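## Task

From the robot's point of view, get the bolt into the blue divided tray's front right compartment and the pencil eraser into its back compartment. Both must stay there on their own, without the robot holding them. Everything must settle shortly after you stop. Finish by opening the grippers and moving the arms away.

## Robot and tools

Robot: two arms, left_arm and right_arm, each with six joints and a parallel gripper. World frame: origin on the table surface midway between the arms, +x out over the table, +z up, left_arm on the +y side. The arm names do not match the sides of any image. Compartment directions (front, back, left, right) are judged as the robot sees the tray.

Joint order, used in every row and every per-joint list in results: wrist pitch, waist, wrist yaw, wrist roll, elbow, shoulder. Ignore any other ordering you see.

A row is 14 plain numbers, each in [-1, 1], always covering both arms: left_arm's six joint values then its opening, then right_arm's six joint values then its opening. Joint values are scaled offsets, not angles: 1.0 equals, in row order, 2.073 rad (wrist pitch), 1.202 (waist), 2.022 (wrist yaw), 2.022 (wrist roll), 1.238 (elbow), 1.258 (shoulder). The opening is absolute: +1 fully open, -1 closed.

execute_actions(actions): a list of actions run in sequence. Each action is a table of at most 15 rows, one row per control step of 1/30 s; if fewer rows are given, the last is repeated up to 15 steps. Every joint value in every row is an offset from that arm's angles when the action began (not from the row above); for a call's first action, the reference is the most recent reported angles. An empty list just returns state and images.

move(target, speed, blocking): target is one 14-number row, with joint values as offsets from the Joint positions in the latest result that printed them, not from wherever the arm is when the move starts. Openings are sent immediately. Each joint follows a path so all finish together; grippers trace curves. speed (rad/s, 0.01 to 2, default 0.5) caps the joint with the largest travel; paths take 0.5 to 10 s and stop short if longer. Paths ignore obstacles and the other arm. blocking=false returns after 0.5 s while motion continues; until a result shows it ended, use wait or stop before sending anything else. The result adds a move: line giving the ending (done, off_target, moving, held, fault), limits=held or limits=none, and each arm's joint farthest from target.

wait(seconds): 0 to 10, holds the last command; returns early when a running move ends. stop(): brakes the current move, needing some distance, more when fast; fingers keep moving. zoom_image(camera, region): region [x0, y0, x1, y1] in pixels of that camera's latest image, at most 504 by 504. Cameras: cam_head_left, cam_head_right (504x504, behind the arms near x -0.33, z 0.87, looking down over the table), cam_high, cam_low (504x504), cam_left_wrist, cam_right_wrist (616x616 fisheye). Calibration (K, distortion, T_world_to_cam) is supplied but may be off by a few degrees and millimetres. finished_scene(scene): ends the current scene by its number and cannot be undone; its result reports success and gives the next task.

Limits and refusals. Joint ranges (rad): waist -2.618 to 3.054, shoulder 0.000 to 3.142, elbow 0.000 to 3.142, wrist pitch -1.571 to 1.571, wrist yaw -1.571 to 1.571, wrist roll -2.094 to 2.094; true ends may differ by 0.036. An action that pushes any joint more than 0.036 rad outward beyond its range is refused for both arms; if a call's first action fails this or anything is malformed, nothing in the call runs. A joint commanded past its real end stops there, and the result may say "joint sent to its limit" (its absence proves nothing). Joint speed is capped: each step, targets stay within 0.202 (waist), 0.258 (shoulder), 0.238 (elbow), 0.573 (wrist pitch), 0.522 (yaw, roll) rad of measured angles, and whole-arm targets are pulled back if they would shift the gripper over 70 mm. Big offsets thus span several actions; resend the rest if unfinished.

Results. State line per arm: end_effector_position (m) and end_effector_quat_wxyz in the world frame; printed positions drift at long reach. Fingers point along the gripper's +z and close along its y; the reported point lies between the pads about 1 cm behind the tips. Joint positions and Joint velocities: six joints (rad, rad/s) plus pad gap (m; 0.094 when open). Joint targets: what joints are currently driven toward. grip_measured: measured opening on the command scale, possibly off by about 1 mm. Step readings list joint angles at some steps; HELD marks steps where an arm was held back; "joint command not followed" means a clearance check altered targets. Torques include offsets and friction.

Practice. Arms sag under zero offsets; resend offsets back to the desired angles. To grasp, command an opening roughly 0.03 below grip_measured; less squeezes more gently. Parts thinner than about 2 mm get less force. Brief tugs or pushes on objects can happen. Watch for MOTOR HOT (75 °C); 90 °C halts that arm for 10 s, 100 °C drops it. Avoid arm-to-arm contact, knocking anything off the table, dropping or slamming parts, and fast or deep pushes into contacts. Release items so they rest inside the compartments, then open and withdraw.

Each tool is called in YAML: its name, and indented under it one key for each argument.

## Session

execute_actions:
  actions: []

Scene clock: 0.00 s.
left_arm: end_effector_position=(+0.0297, +0.5691, +0.2137) grip_measured=+1.000 end_effector_quat_wxyz=(-0.485, +0.830, -0.025, +0.275) | right_arm: end_effector_position=(+0.0023, -0.4963, +0.3050) grip_measured=+1.000 end_effector_quat_wxyz=(-0.137, -0.228, +0.720, -0.640)
Joint names: [wrist pitch, waist, wrist yaw, wrist roll, elbow, shoulder]
Joint positions: left_arm=[-0.462  1.503  0.564 -1.795  0.533  0.535  0.094] | right_arm=[-0.326 -1.39   0.056 -2.08   0.647  0.464  0.094]
Joint velocities: left_arm=[-0.051 -0.012 -0.037 -0.007 -0.007  0.002  0.   ] | right_arm=[-0.007 -0.002 -0.022  0.022 -0.012 -0.007  0.   ]
Joint torques (N m, as the arm reports them, + toward a larger angle): no reading
Joint targets: left_arm=[-0.474 1.503 0.565 -1.792 0.537 0.530] | right_arm=[-0.318 -1.390 0.055 -2.073 0.659 0.459]

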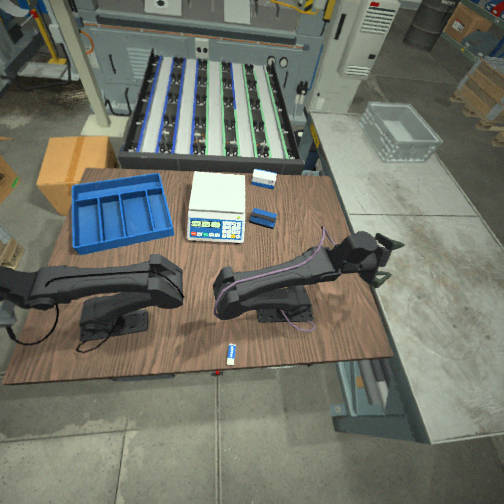

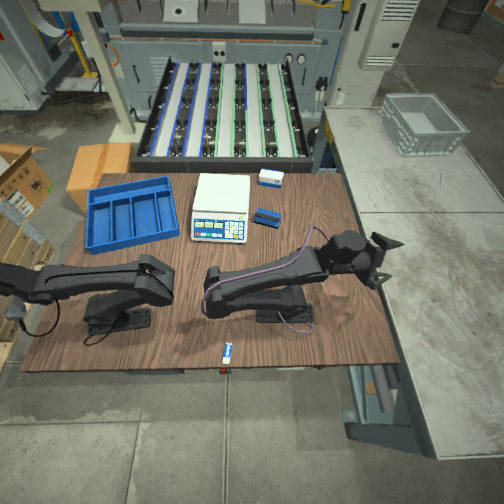

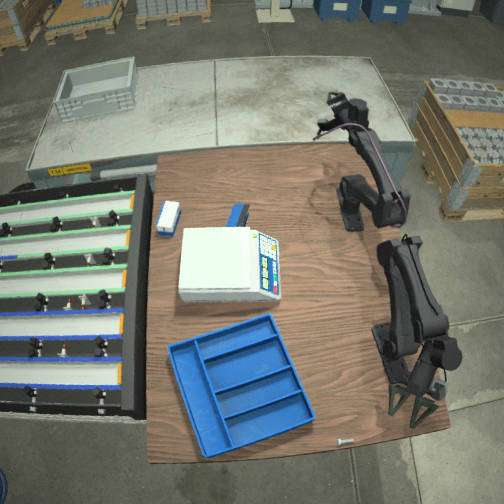

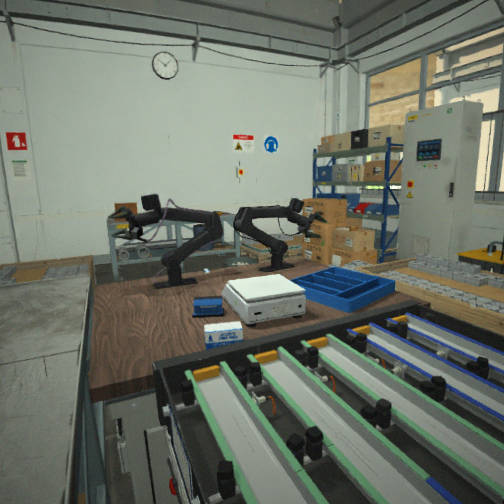

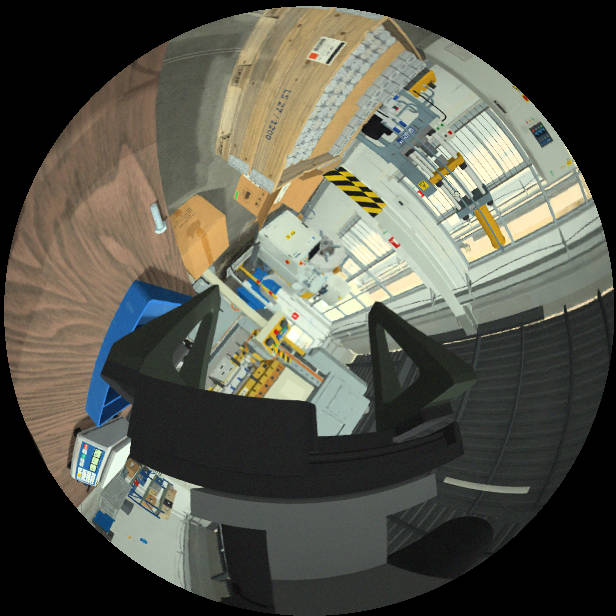

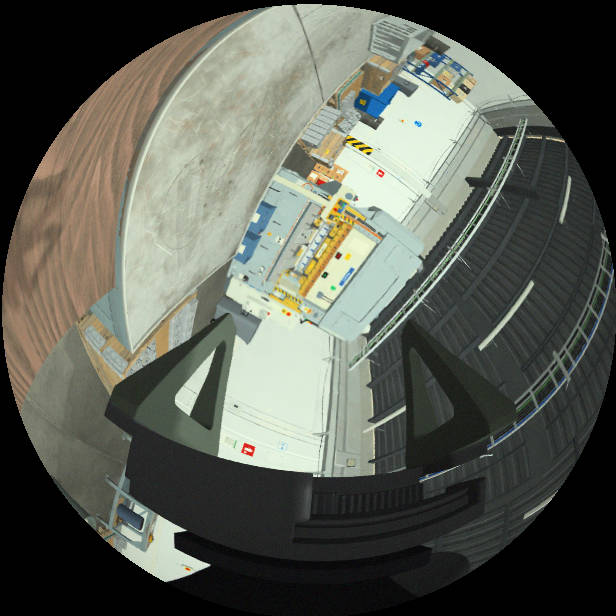

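zoom_image:
  camera: "cam_high"
  region: [140, 290, 480, 480]

zoom_image:
  camera: "cam_head_left"
  region: [0, 150, 300, 400]

Region (140, 290, 480, 480) of cam_high's 504x504 image, scaled by 1.482, with more detail than that image has; it fills the top 282 rows of this view, and the rest is white.

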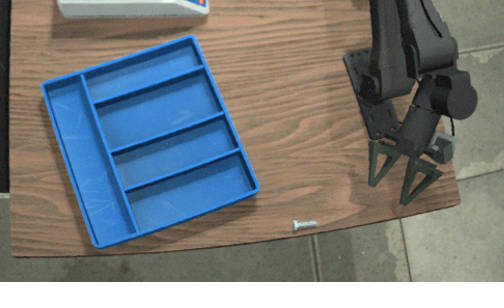

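Region (0, 150, 300, 400) of cam_head_left's 504x504 image, scaled by 1.680, with more detail than that image has.

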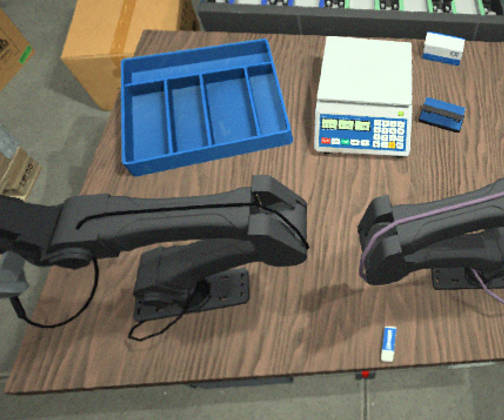

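zoom_image:
  camera: "cam_head_left"
  region: [60, 160, 200, 270]

zoom_image:
  camera: "cam_high"
  region: [150, 300, 390, 470]

Region (60, 160, 200, 270) of cam_head_left's 504x504 image, scaled by 3.600, with more detail than that image has; it fills the top 396 rows of this view, and the rest is white.

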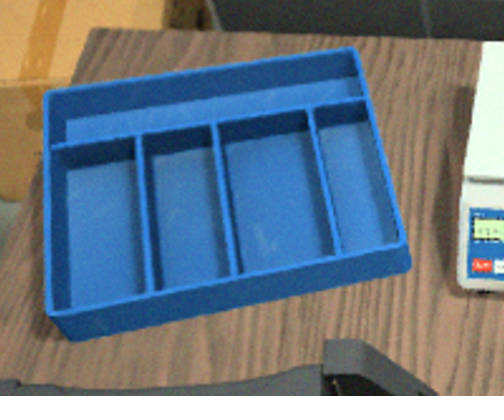

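Region (150, 300, 390, 470) of cam_high's 504x504 image, scaled by 2.100, with more detail than that image has; it fills the top 357 rows of this view, and the rest is white.

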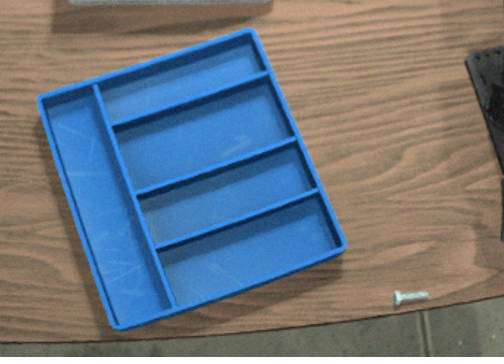

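move:
  target: [-0.438,-0.585,-0.279,0.888,0.377,0.529,1, 0,0.907,0,0,0,0,1]
  speed: 1.0

Scene clock: 5.37 s.
left_arm: end_effector_position=(+0.0543, +0.4675, +0.1223) grip_measured=+1.000 end_effector_quat_wxyz=(+0.004, -0.459, +0.889, -0.004) | right_arm: end_effector_position=(+0.2135, -0.3330, +0.3050) grip_measured=+1.000 end_effector_quat_wxyz=(-0.211, +0.567, -0.500, +0.620)
Joint names: [wrist pitch, waist, wrist yaw, wrist roll, elbow, shoulder]
Joint positions: left_arm=[-1.357  0.807  0.01  -0.009  0.975  1.185  0.094] | right_arm=[-0.326 -0.31   0.058 -2.082  0.647  0.464  0.094]
Joint velocities: left_arm=[ 0.037  0.012  0.037  0.081 -0.032 -0.002  0.   ] | right_arm=[-0.081 -0.002  0.007  0.007  0.012  0.007  0.   ]
Joint torques (N m, as the arm reports them, + toward a larger angle): left_arm=[ 0.08 -0.68 -0.06  0.14 10.08 -1.76] | right_arm=[ 1.85  0.86 -0.02  0.02  7.1   1.88]
Joint targets: left_arm=[-1.370 0.800 -0.000 0.000 0.999 1.200] | right_arm=[-0.326 -0.299 0.056 -2.080 0.647 0.464]
move: off_target (left_arm); limits=none; left_arm: farthest joint: the elbow, 0.025 radians from its target (0.467 radians at the start); right_arm: farthest joint: the waist, 0.010 radians from its target (1.090 radians at the start)
camera_calibration (this result's frames):
cam_left_wrist: T_world_to_cam=[[0.89493, -0.441471, 0.0648408, 0.143212], [-0.355227, -0.616955, 0.702267, 0.21845], [-0.270027, -0.651513, -0.708954, 0.525943], [0, 0, 0, 1]] pos_world=[0.0914537, 0.540657, 0.210174]
cam_right_wrist: T_world_to_cam=[[0.353947, 0.376926, 0.855949, -0.206906], [-0.80394, -0.345042, 0.484383, -0.0774833], [0.477915, -0.859577, 0.180899, -0.338143], [0, 0, 0, 1]] pos_world=[0.172545, -0.239407, 0.275803]

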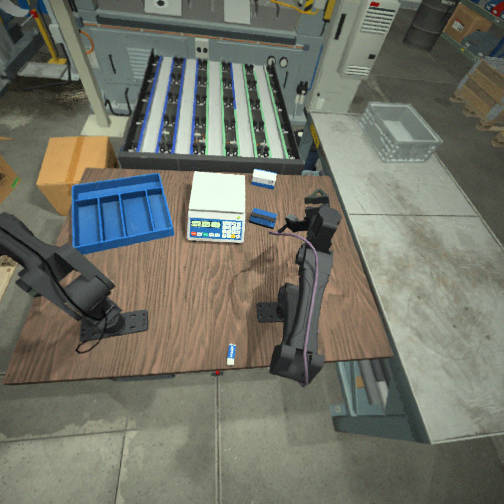

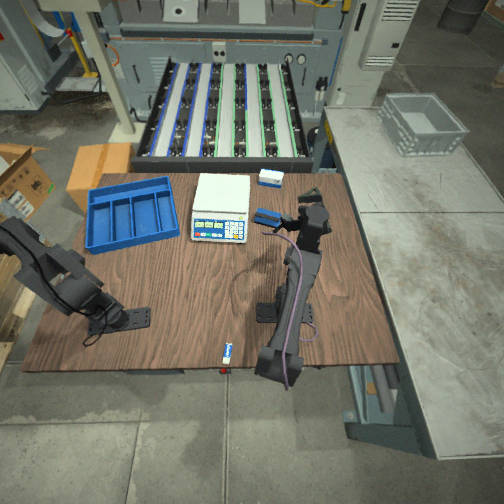

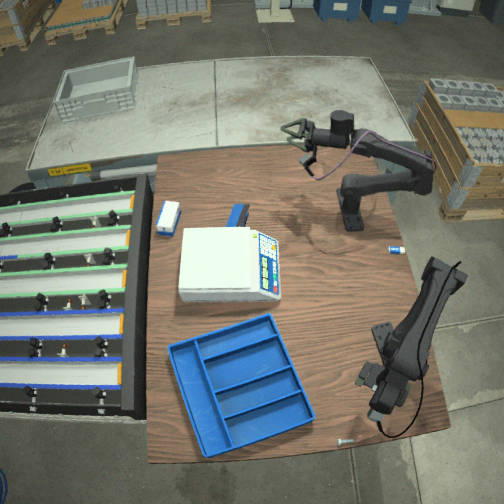

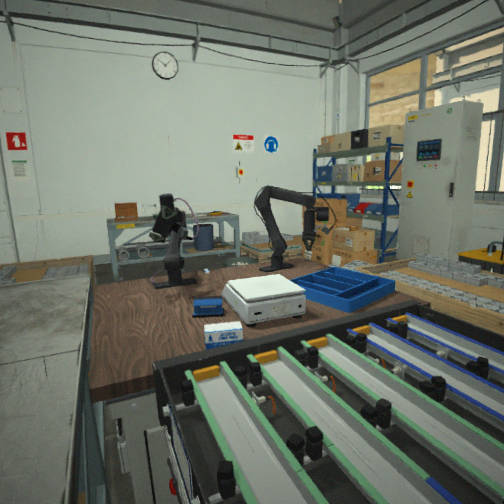

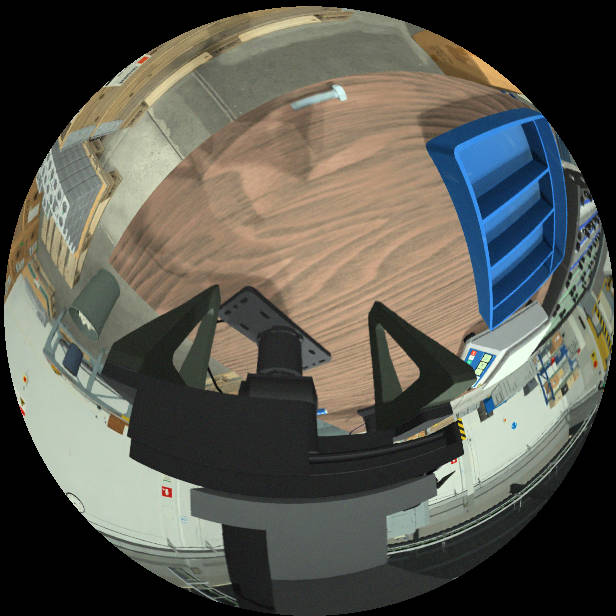

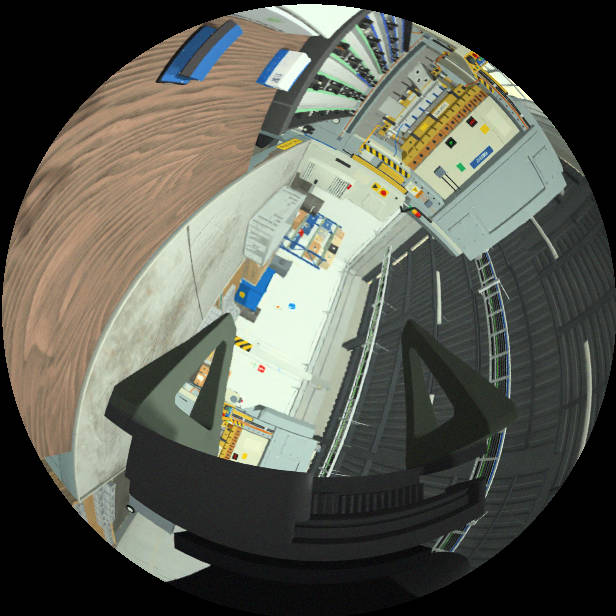

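move:
  target: [0.1447,0,-0.005,0.536,0.252,0.474,1, 0,0,0,0,0,0,1]
  speed: 1.0

Scene clock: 8.67 s.
left_arm: end_effector_position=(+0.1369, +0.5827, +0.0626) grip_measured=+1.000 end_effector_quat_wxyz=(+0.003, +0.061, +0.998, -0.002) | right_arm: end_effector_position=(+0.2135, -0.3330, +0.3050) grip_measured=+1.000 end_effector_quat_wxyz=(-0.210, +0.567, -0.500, +0.620)
Joint names: [wrist pitch, waist, wrist yaw, wrist roll, elbow, shoulder]
Joint positions: left_arm=[-1.065  0.807  0.007  1.065  1.263  1.77   0.094] | right_arm=[-0.326 -0.31   0.058 -2.084  0.647  0.464  0.094]
Joint velocities: left_arm=[ 0.066 -0.007 -0.051 -0.022  0.002 -0.007  0.   ] | right_arm=[ 0.037  0.012 -0.051  0.037 -0.007  0.007  0.   ]
Joint torques (N m, as the arm reports them, + toward a larger angle): left_arm=[ 0.22  0.17 -0.02  0.14  9.57 -8.1 ] | right_arm=[ 1.85 -0.03  0.01  0.03  7.12  1.87]
Joint targets: left_arm=[-1.057 0.807 0.000 1.074 1.287 1.781] | right_arm=[-0.326 -0.310 0.058 -2.082 0.647 0.464]
move: off_target (left_arm); limits=none; left_arm: farthest joint: the elbow, 0.024 radians from its target (0.312 radians at the start); right_arm: farthest joint: the wrist roll, 0.002 radians from its target (0.000 radians at the start)
camera_calibration (this result's frames):
cam_left_wrist: T_world_to_cam=[[0.0380415, -0.997563, 0.0584957, 0.565758], [-0.713913, 0.0138281, 0.700098, 0.0425459], [-0.6992, -0.0683937, -0.711647, 0.300094], [0, 0, 0, 1]] pos_world=[0.218677, 0.584315, 0.15068]
cam_right_wrist: T_world_to_cam=[[0.354363, 0.378195, 0.855217, -0.206349], [-0.803583, -0.344541, 0.485331, -0.077682], [0.478207, -0.859221, 0.181818, -0.338367], [0, 0, 0, 1]] pos_world=[0.172508, -0.239456, 0.275696]

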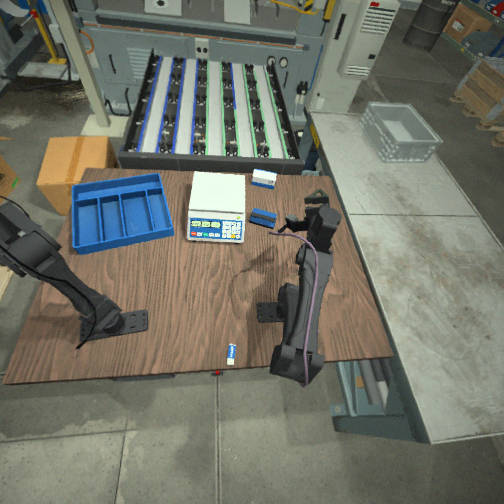

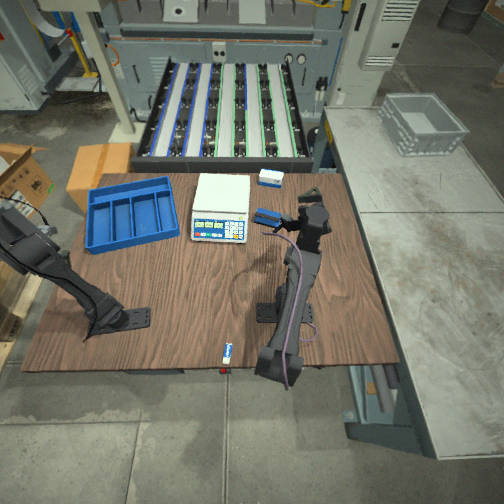

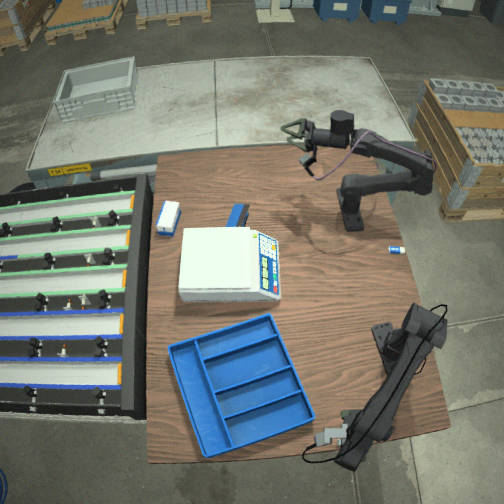

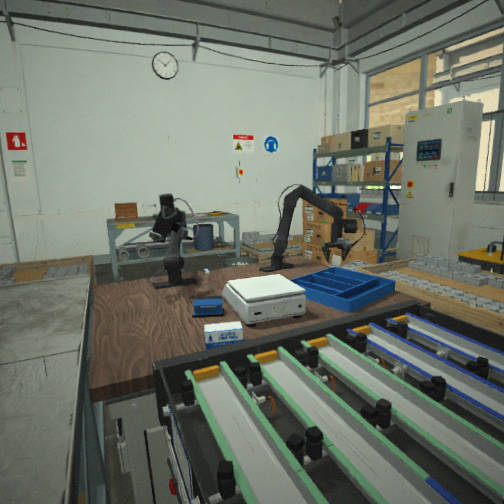

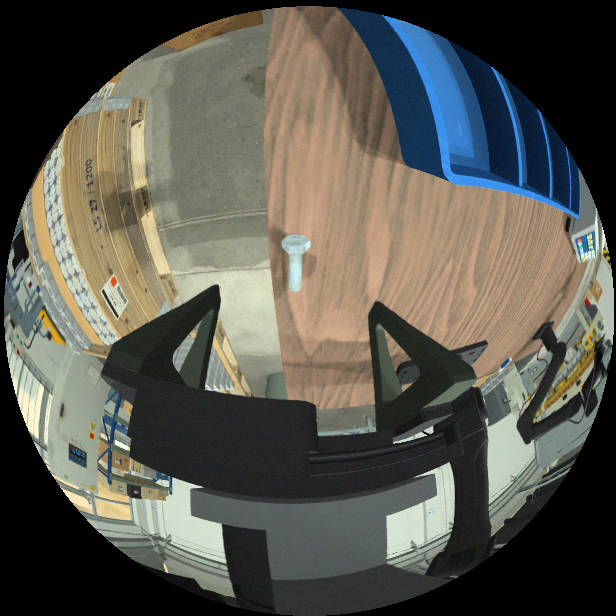

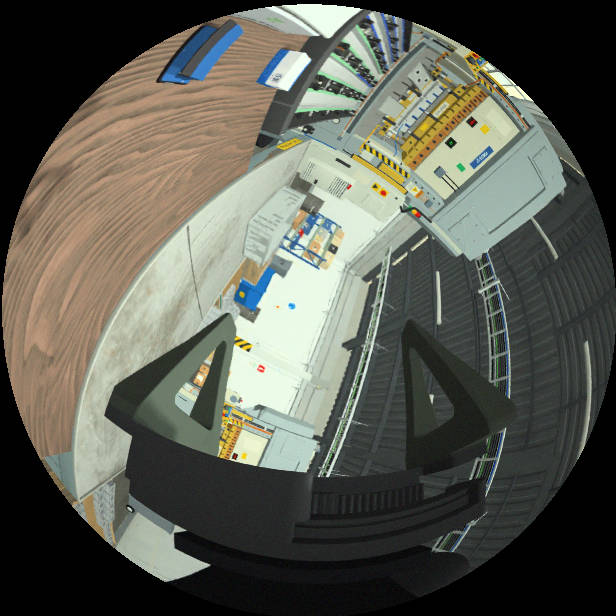

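move:
  target: [0.068,0.030,-0.003,0.022,-0.0773,0.016,1, 0,0,0,0,0,0,1]
  speed: 0.4

Scene clock: 10.23 s.
left_arm: end_effector_position=(+0.1327, +0.5935, +0.0431) grip_measured=+1.000 end_effector_quat_wxyz=(+0.015, +0.063, +0.998, +0.020) | right_arm: end_effector_position=(+0.2135, -0.3330, +0.3050) grip_measured=+1.000 end_effector_quat_wxyz=(-0.210, +0.567, -0.499, +0.620)
Joint names: [wrist pitch, waist, wrist yaw, wrist roll, elbow, shoulder]
Joint positions: left_arm=[-0.931  0.837  0.006  1.1    1.181  1.77   0.094] | right_arm=[-0.326 -0.31   0.058 -2.085  0.647  0.464  0.094]
Joint velocities: left_arm=[-0.066 -0.007  0.066 -0.037 -0.017 -0.017  0.   ] | right_arm=[-0.037 -0.002  0.007  0.037  0.017 -0.032  0.   ]
Joint torques (N m, as the arm reports them, + toward a larger angle): left_arm=[ 0.33  0.47 -0.01  0.08  6.2  -7.12] | right_arm=[ 1.84 -0.03  0.    0.02  7.1   1.88]
Joint targets: left_arm=[-0.924 0.843 0.000 1.109 1.167 1.790] | right_arm=[-0.326 -0.310 0.058 -2.084 0.647 0.464]
move: done; limits=none; left_arm: farthest joint: the shoulder, 0.020 radians from its target (0.020 radians at the start); right_arm: farthest joint: the wrist roll, 0.001 radians from its target (0.000 radians at the start)
camera_calibration (this result's frames):
cam_left_wrist: T_world_to_cam=[[0.0313151, -0.999376, 0.0163447, 0.581627], [-0.733117, -0.0118507, 0.679999, 0.0716773], [-0.679381, -0.0332768, -0.73303, 0.261446], [0, 0, 0, 1]] pos_world=[0.211956, 0.590813, 0.133401]
cam_right_wrist: T_world_to_cam=[[0.354778, 0.379463, 0.854482, -0.205792], [-0.803225, -0.344038, 0.486279, -0.07788], [0.4785, -0.858863, 0.182737, -0.33859], [0, 0, 0, 1]] pos_world=[0.172471, -0.239506, 0.27559]

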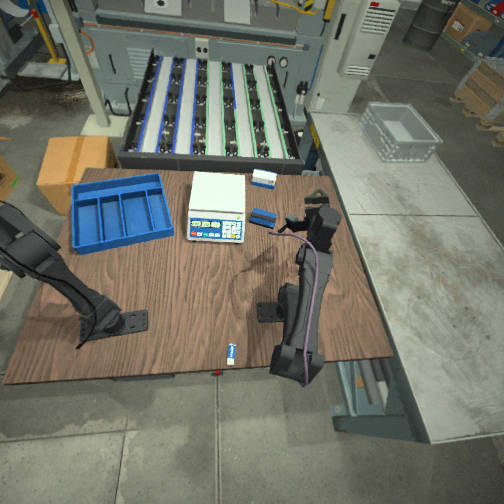

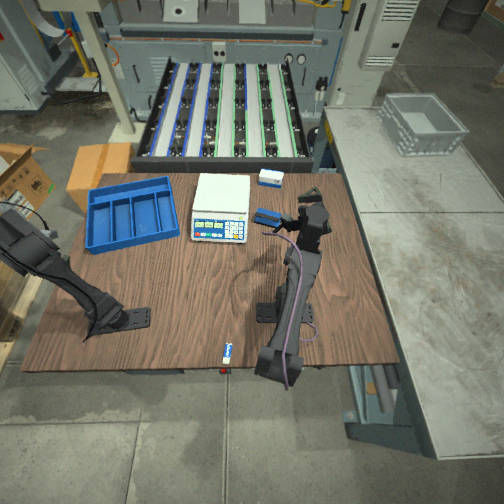

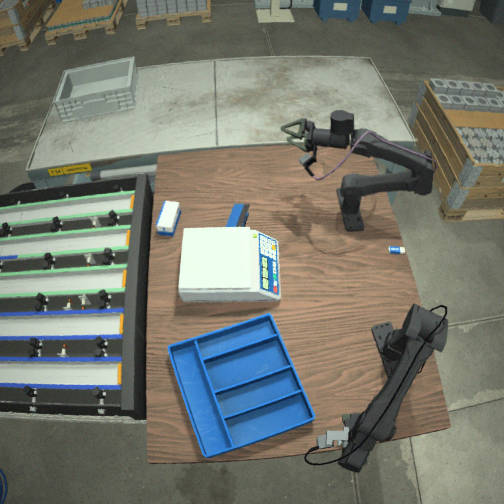

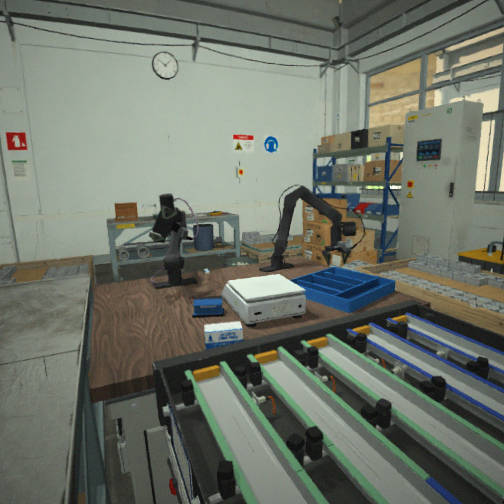

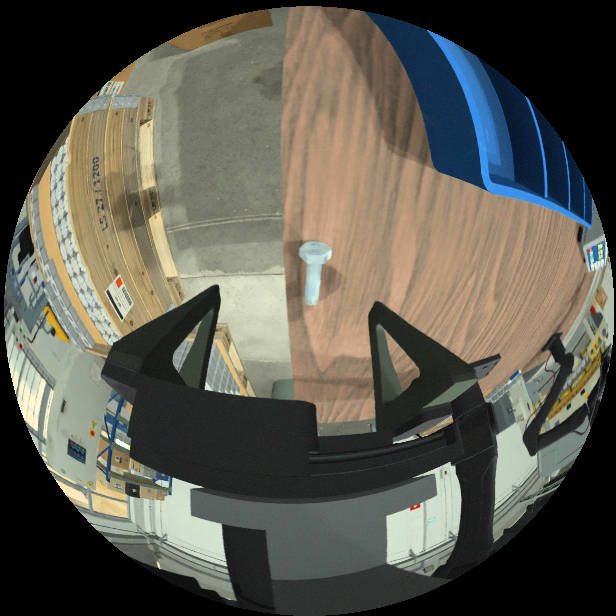

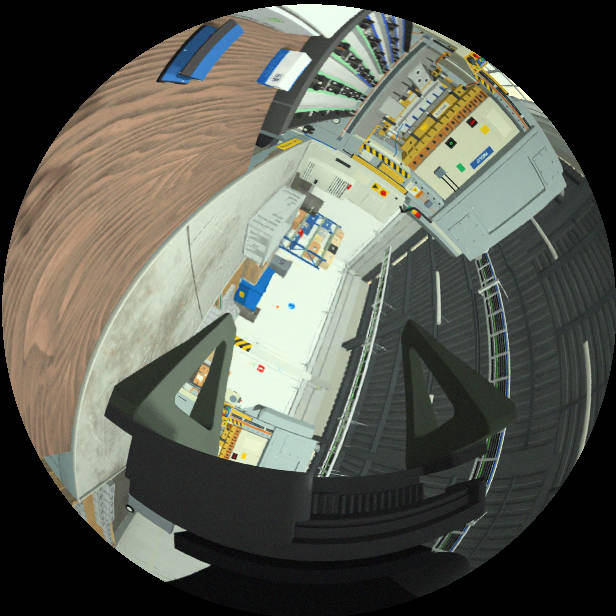

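move:
  target: [0.0188,0.008,-0.003,0.002,-0.0557,0.0386,1, 0,0,0,0,0,0,1]
  speed: 0.2

Scene clock: 11.93 s.
left_arm: end_effector_position=(+0.1242, +0.5810, +0.0191) grip_measured=+1.000 end_effector_quat_wxyz=(-0.000, +0.063, +0.998, -0.006) | right_arm: end_effector_position=(+0.2135, -0.3330, +0.3050) grip_measured=+1.000 end_effector_quat_wxyz=(-0.209, +0.568, -0.499, +0.620)
Joint names: [wrist pitch, waist, wrist yaw, wrist roll, elbow, shoulder]
Joint positions: left_arm=[-0.9    0.837  0.006  1.1    1.123  1.806  0.094] | right_arm=[-0.326 -0.31   0.058 -2.087  0.647  0.464  0.094]
Joint velocities: left_arm=[-0.007 -0.022 -0.051 -0.007 -0.002  0.007  0.   ] | right_arm=[-0.037  0.002  0.022  0.007 -0.012 -0.007  0.   ]
Joint torques (N m, as the arm reports them, + toward a larger angle): left_arm=[ 0.23  0.97 -0.01  0.09  5.98 -8.1 ] | right_arm=[1.84 0.   0.01 0.02 7.1  1.88]
Joint targets: left_arm=[-0.892 0.846 -0.000 1.104 1.112 1.818] | right_arm=[-0.326 -0.310 0.058 -2.085 0.647 0.464]
move: done; limits=none; left_arm: farthest joint: the shoulder, 0.013 radians from its target (0.049 radians at the start); right_arm: farthest joint: the wrist roll, 0.002 radians from its target (0.000 radians at the start)
camera_calibration (this result's frames):
cam_left_wrist: T_world_to_cam=[[0.0327511, -0.997265, 0.0662605, 0.567406], [-0.709044, 0.0235409, 0.704771, 0.0575667], [-0.704403, -0.0700637, -0.706334, 0.261627], [0, 0, 0, 1]] pos_world=[0.206525, 0.582829, 0.106628]
cam_right_wrist: T_world_to_cam=[[0.355193, 0.380731, 0.853746, -0.205233], [-0.802867, -0.343534, 0.487225, -0.0780774], [0.478793, -0.858503, 0.183655, -0.338813], [0, 0, 0, 1]] pos_world=[0.172433, -0.239556, 0.275483]

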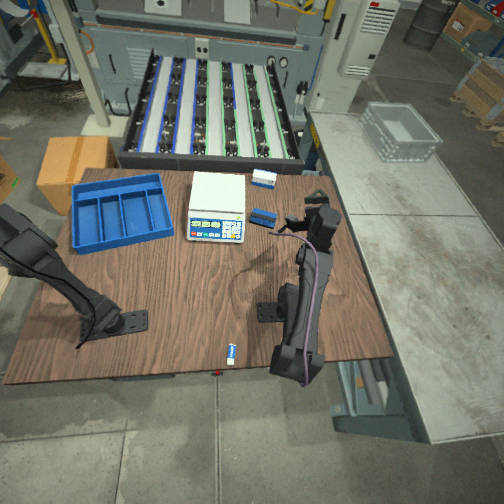

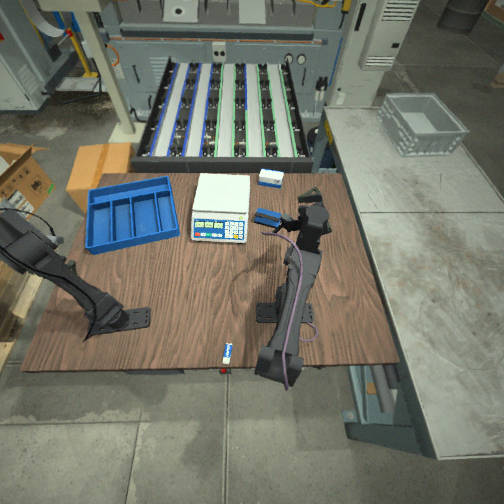

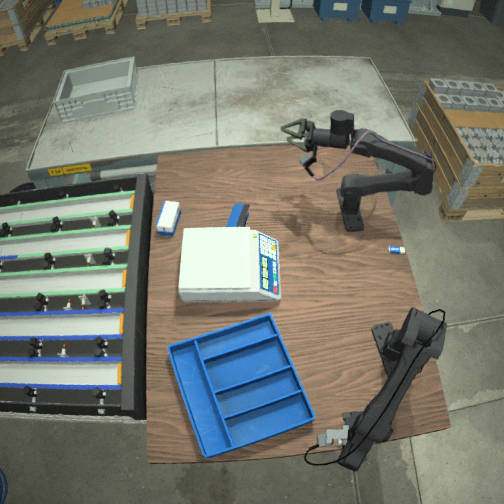

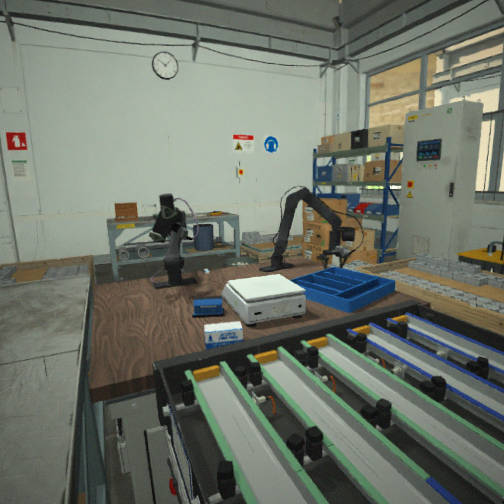

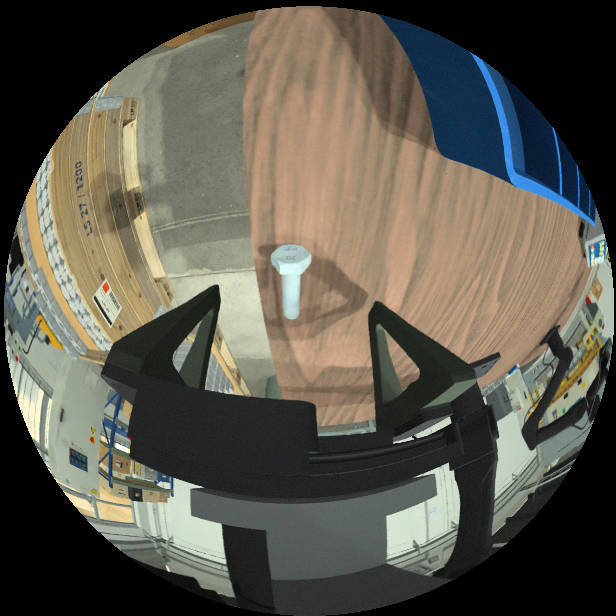

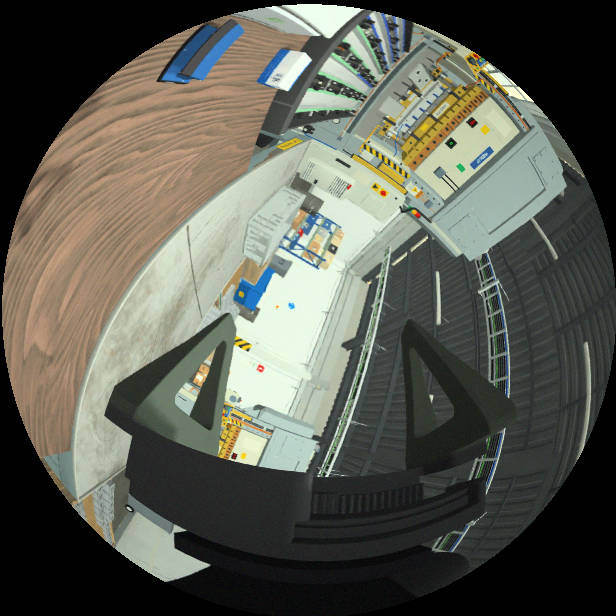

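move:
  target: [0.0164,0.0075,-0.003,0.002,-0.0205,0.0185,-0.3, 0,0,0,0,0,0,1]
  speed: 0.1

Scene clock: 13.07 s.
left_arm: end_effector_position=(+0.1278, +0.5864, +0.0191) grip_measured=-0.298 end_effector_quat_wxyz=(+0.006, +0.063, +0.998, +0.005) | right_arm: end_effector_position=(+0.2135, -0.3330, +0.3050) grip_measured=+1.000 end_effector_quat_wxyz=(-0.209, +0.568, -0.499, +0.621)
Joint names: [wrist pitch, waist, wrist yaw, wrist roll, elbow, shoulder]
Joint positions: left_arm=[-0.874  0.837  0.006  1.1    1.123  1.806  0.033] | right_arm=[-0.326 -0.31   0.058 -2.088  0.647  0.464  0.094]
Joint velocities: left_arm=[ 0.037 -0.017 -0.125 -0.022 -0.002 -0.002  0.   ] | right_arm=[-0.066 -0.007  0.007 -0.037 -0.002 -0.022  0.   ]
Joint torques (N m, as the arm reports them, + toward a larger angle): left_arm=[ 0.26  0.64 -0.01  0.07  4.73 -7.17] | right_arm=[ 1.84 -0.01  0.01  0.02  7.09  1.87]
Joint targets: left_arm=[-0.866 0.846 -0.001 1.104 1.098 1.829] | right_arm=[-0.326 -0.310 0.058 -2.087 0.647 0.464]
move: off_target (left_arm); limits=none; left_arm: farthest joint: the elbow, 0.026 radians from its target (0.026 radians at the start); right_arm: farthest joint: the wrist roll, 0.001 radians from its target (0.000 radians at the start)
camera_calibration (this result's frames):
cam_left_wrist: T_world_to_cam=[[0.0319274, -0.998476, 0.0450199, 0.573901], [-0.719402, 0.00831232, 0.694544, 0.0704931], [-0.693859, -0.0545624, -0.718041, 0.254389], [0, 0, 0, 1]] pos_world=[0.2089, 0.586321, 0.107864]
cam_right_wrist: T_world_to_cam=[[0.355607, 0.381997, 0.853008, -0.204675], [-0.802509, -0.343029, 0.488171, -0.0782741], [0.479086, -0.858143, 0.184573, -0.339036], [0, 0, 0, 1]] pos_world=[0.172396, -0.239606, 0.275377]

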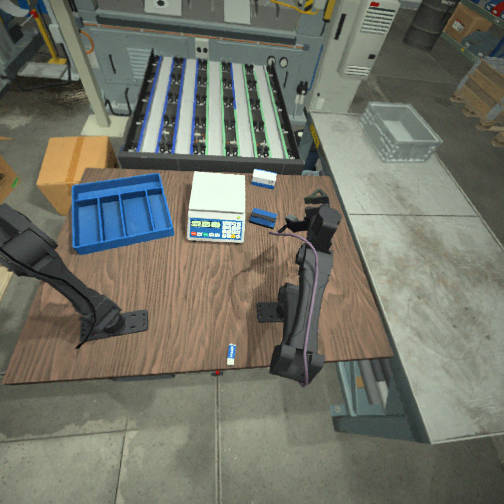

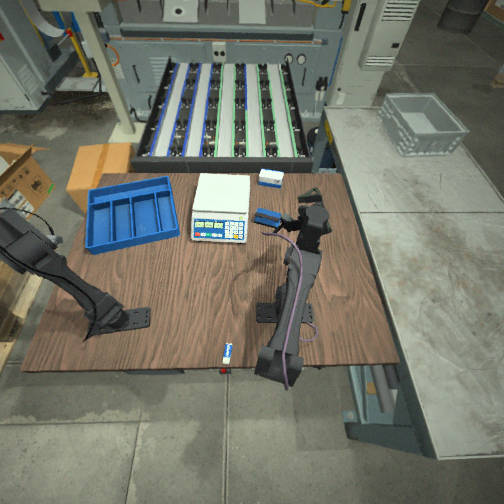

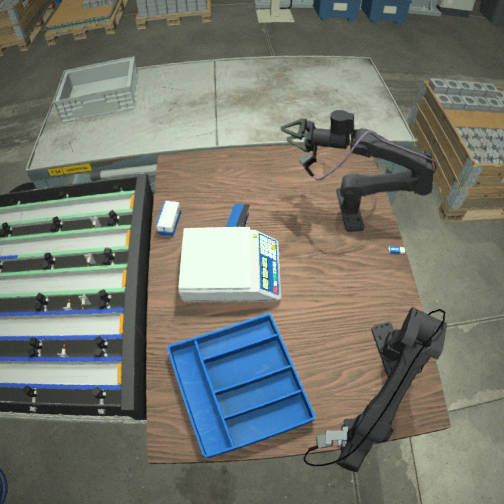

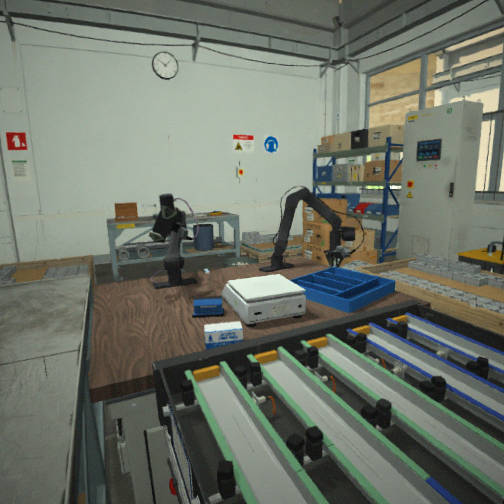

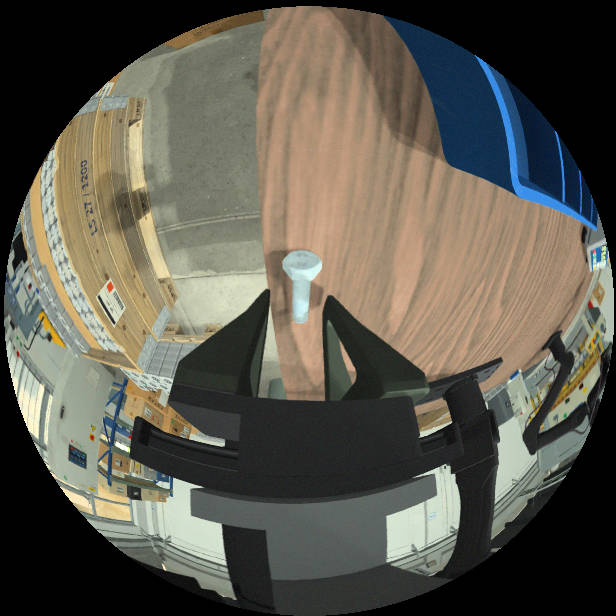

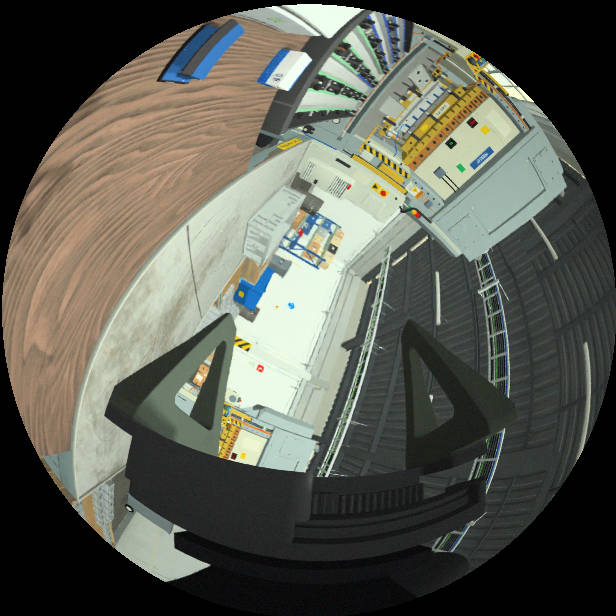

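move:
  target: [0,0,-0.003,0,0,0.029,-0.3, 0,0,0,0,0,0,1]
  speed: 0.1

Scene clock: 14.10 s.
left_arm: end_effector_position=(+0.1271, +0.5852, +0.0140) grip_measured=-0.298 end_effector_quat_wxyz=(+0.002, +0.063, +0.998, -0.002) | right_arm: end_effector_position=(+0.2135, -0.3330, +0.3050) grip_measured=+1.000 end_effector_quat_wxyz=(-0.208, +0.568, -0.498, +0.621)
Joint names: [wrist pitch, waist, wrist yaw, wrist roll, elbow, shoulder]
Joint positions: left_arm=[-0.872  0.837  0.006  1.1    1.123  1.823  0.033] | right_arm=[-0.326 -0.31   0.058 -2.09   0.647  0.464  0.094]
Joint velocities: left_arm=[ 0.022 -0.007 -0.007  0.066  0.017 -0.002  0.   ] | right_arm=[-0.037 -0.017  0.022 -0.007  0.007  0.012  0.   ]
Joint torques (N m, as the arm reports them, + toward a larger angle): left_arm=[ 0.12  0.02 -0.03  0.03  6.87 -7.63] | right_arm=[ 1.85 -0.01  0.    0.02  7.08  1.91]
Joint targets: left_arm=[-0.873 0.837 -0.000 1.100 1.123 1.842] | right_arm=[-0.326 -0.310 0.058 -2.088 0.647 0.464]
move: done; limits=none; left_arm: farthest joint: the shoulder, 0.019 radians from its target (0.037 radians at the start); right_arm: farthest joint: the wrist roll, 0.002 radians from its target (0.000 radians at the start)
camera_calibration (this result's frames):
cam_left_wrist: T_world_to_cam=[[0.0323913, -0.997794, 0.0579536, 0.57235], [-0.713116, 0.0175554, 0.700827, 0.0671948], [-0.700298, -0.0640283, -0.710974, 0.256351], [0, 0, 0, 1]] pos_world=[0.208901, 0.586322, 0.101997]
cam_right_wrist: T_world_to_cam=[[0.35602, 0.383263, 0.852267, -0.204116], [-0.80215, -0.342522, 0.489116, -0.0784701], [0.479381, -0.857781, 0.18549, -0.339258], [0, 0, 0, 1]] pos_world=[0.172358, -0.239656, 0.275271]

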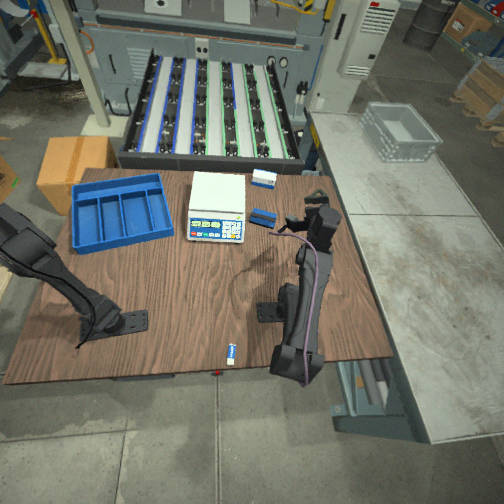

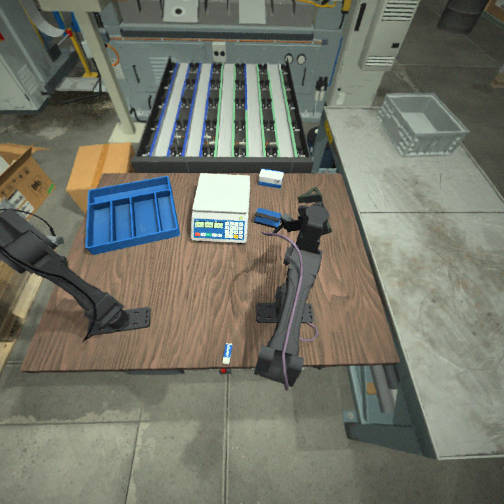

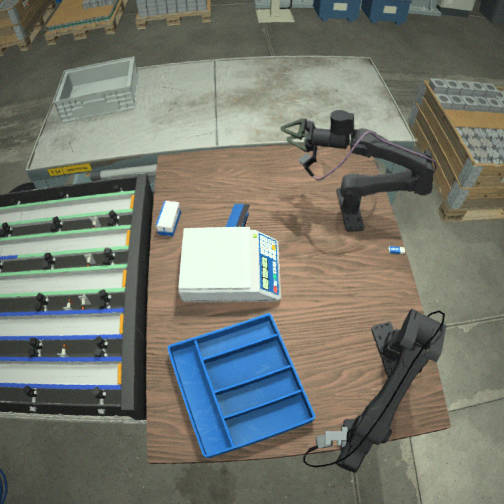

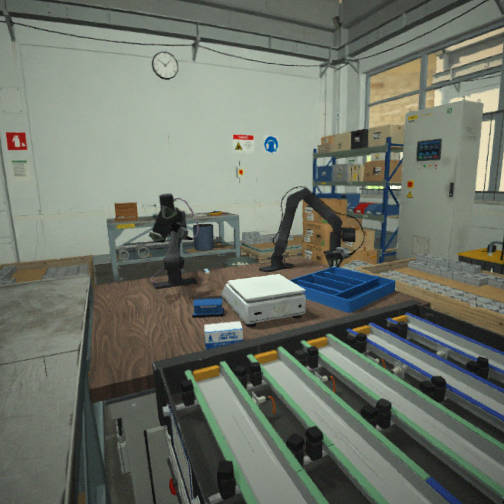

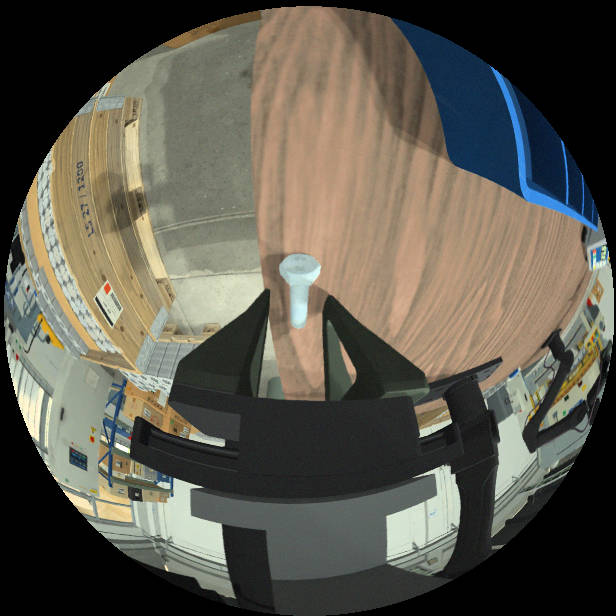

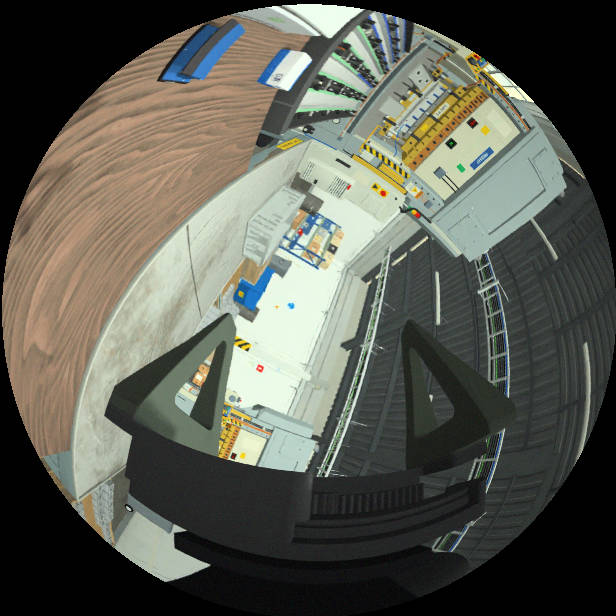

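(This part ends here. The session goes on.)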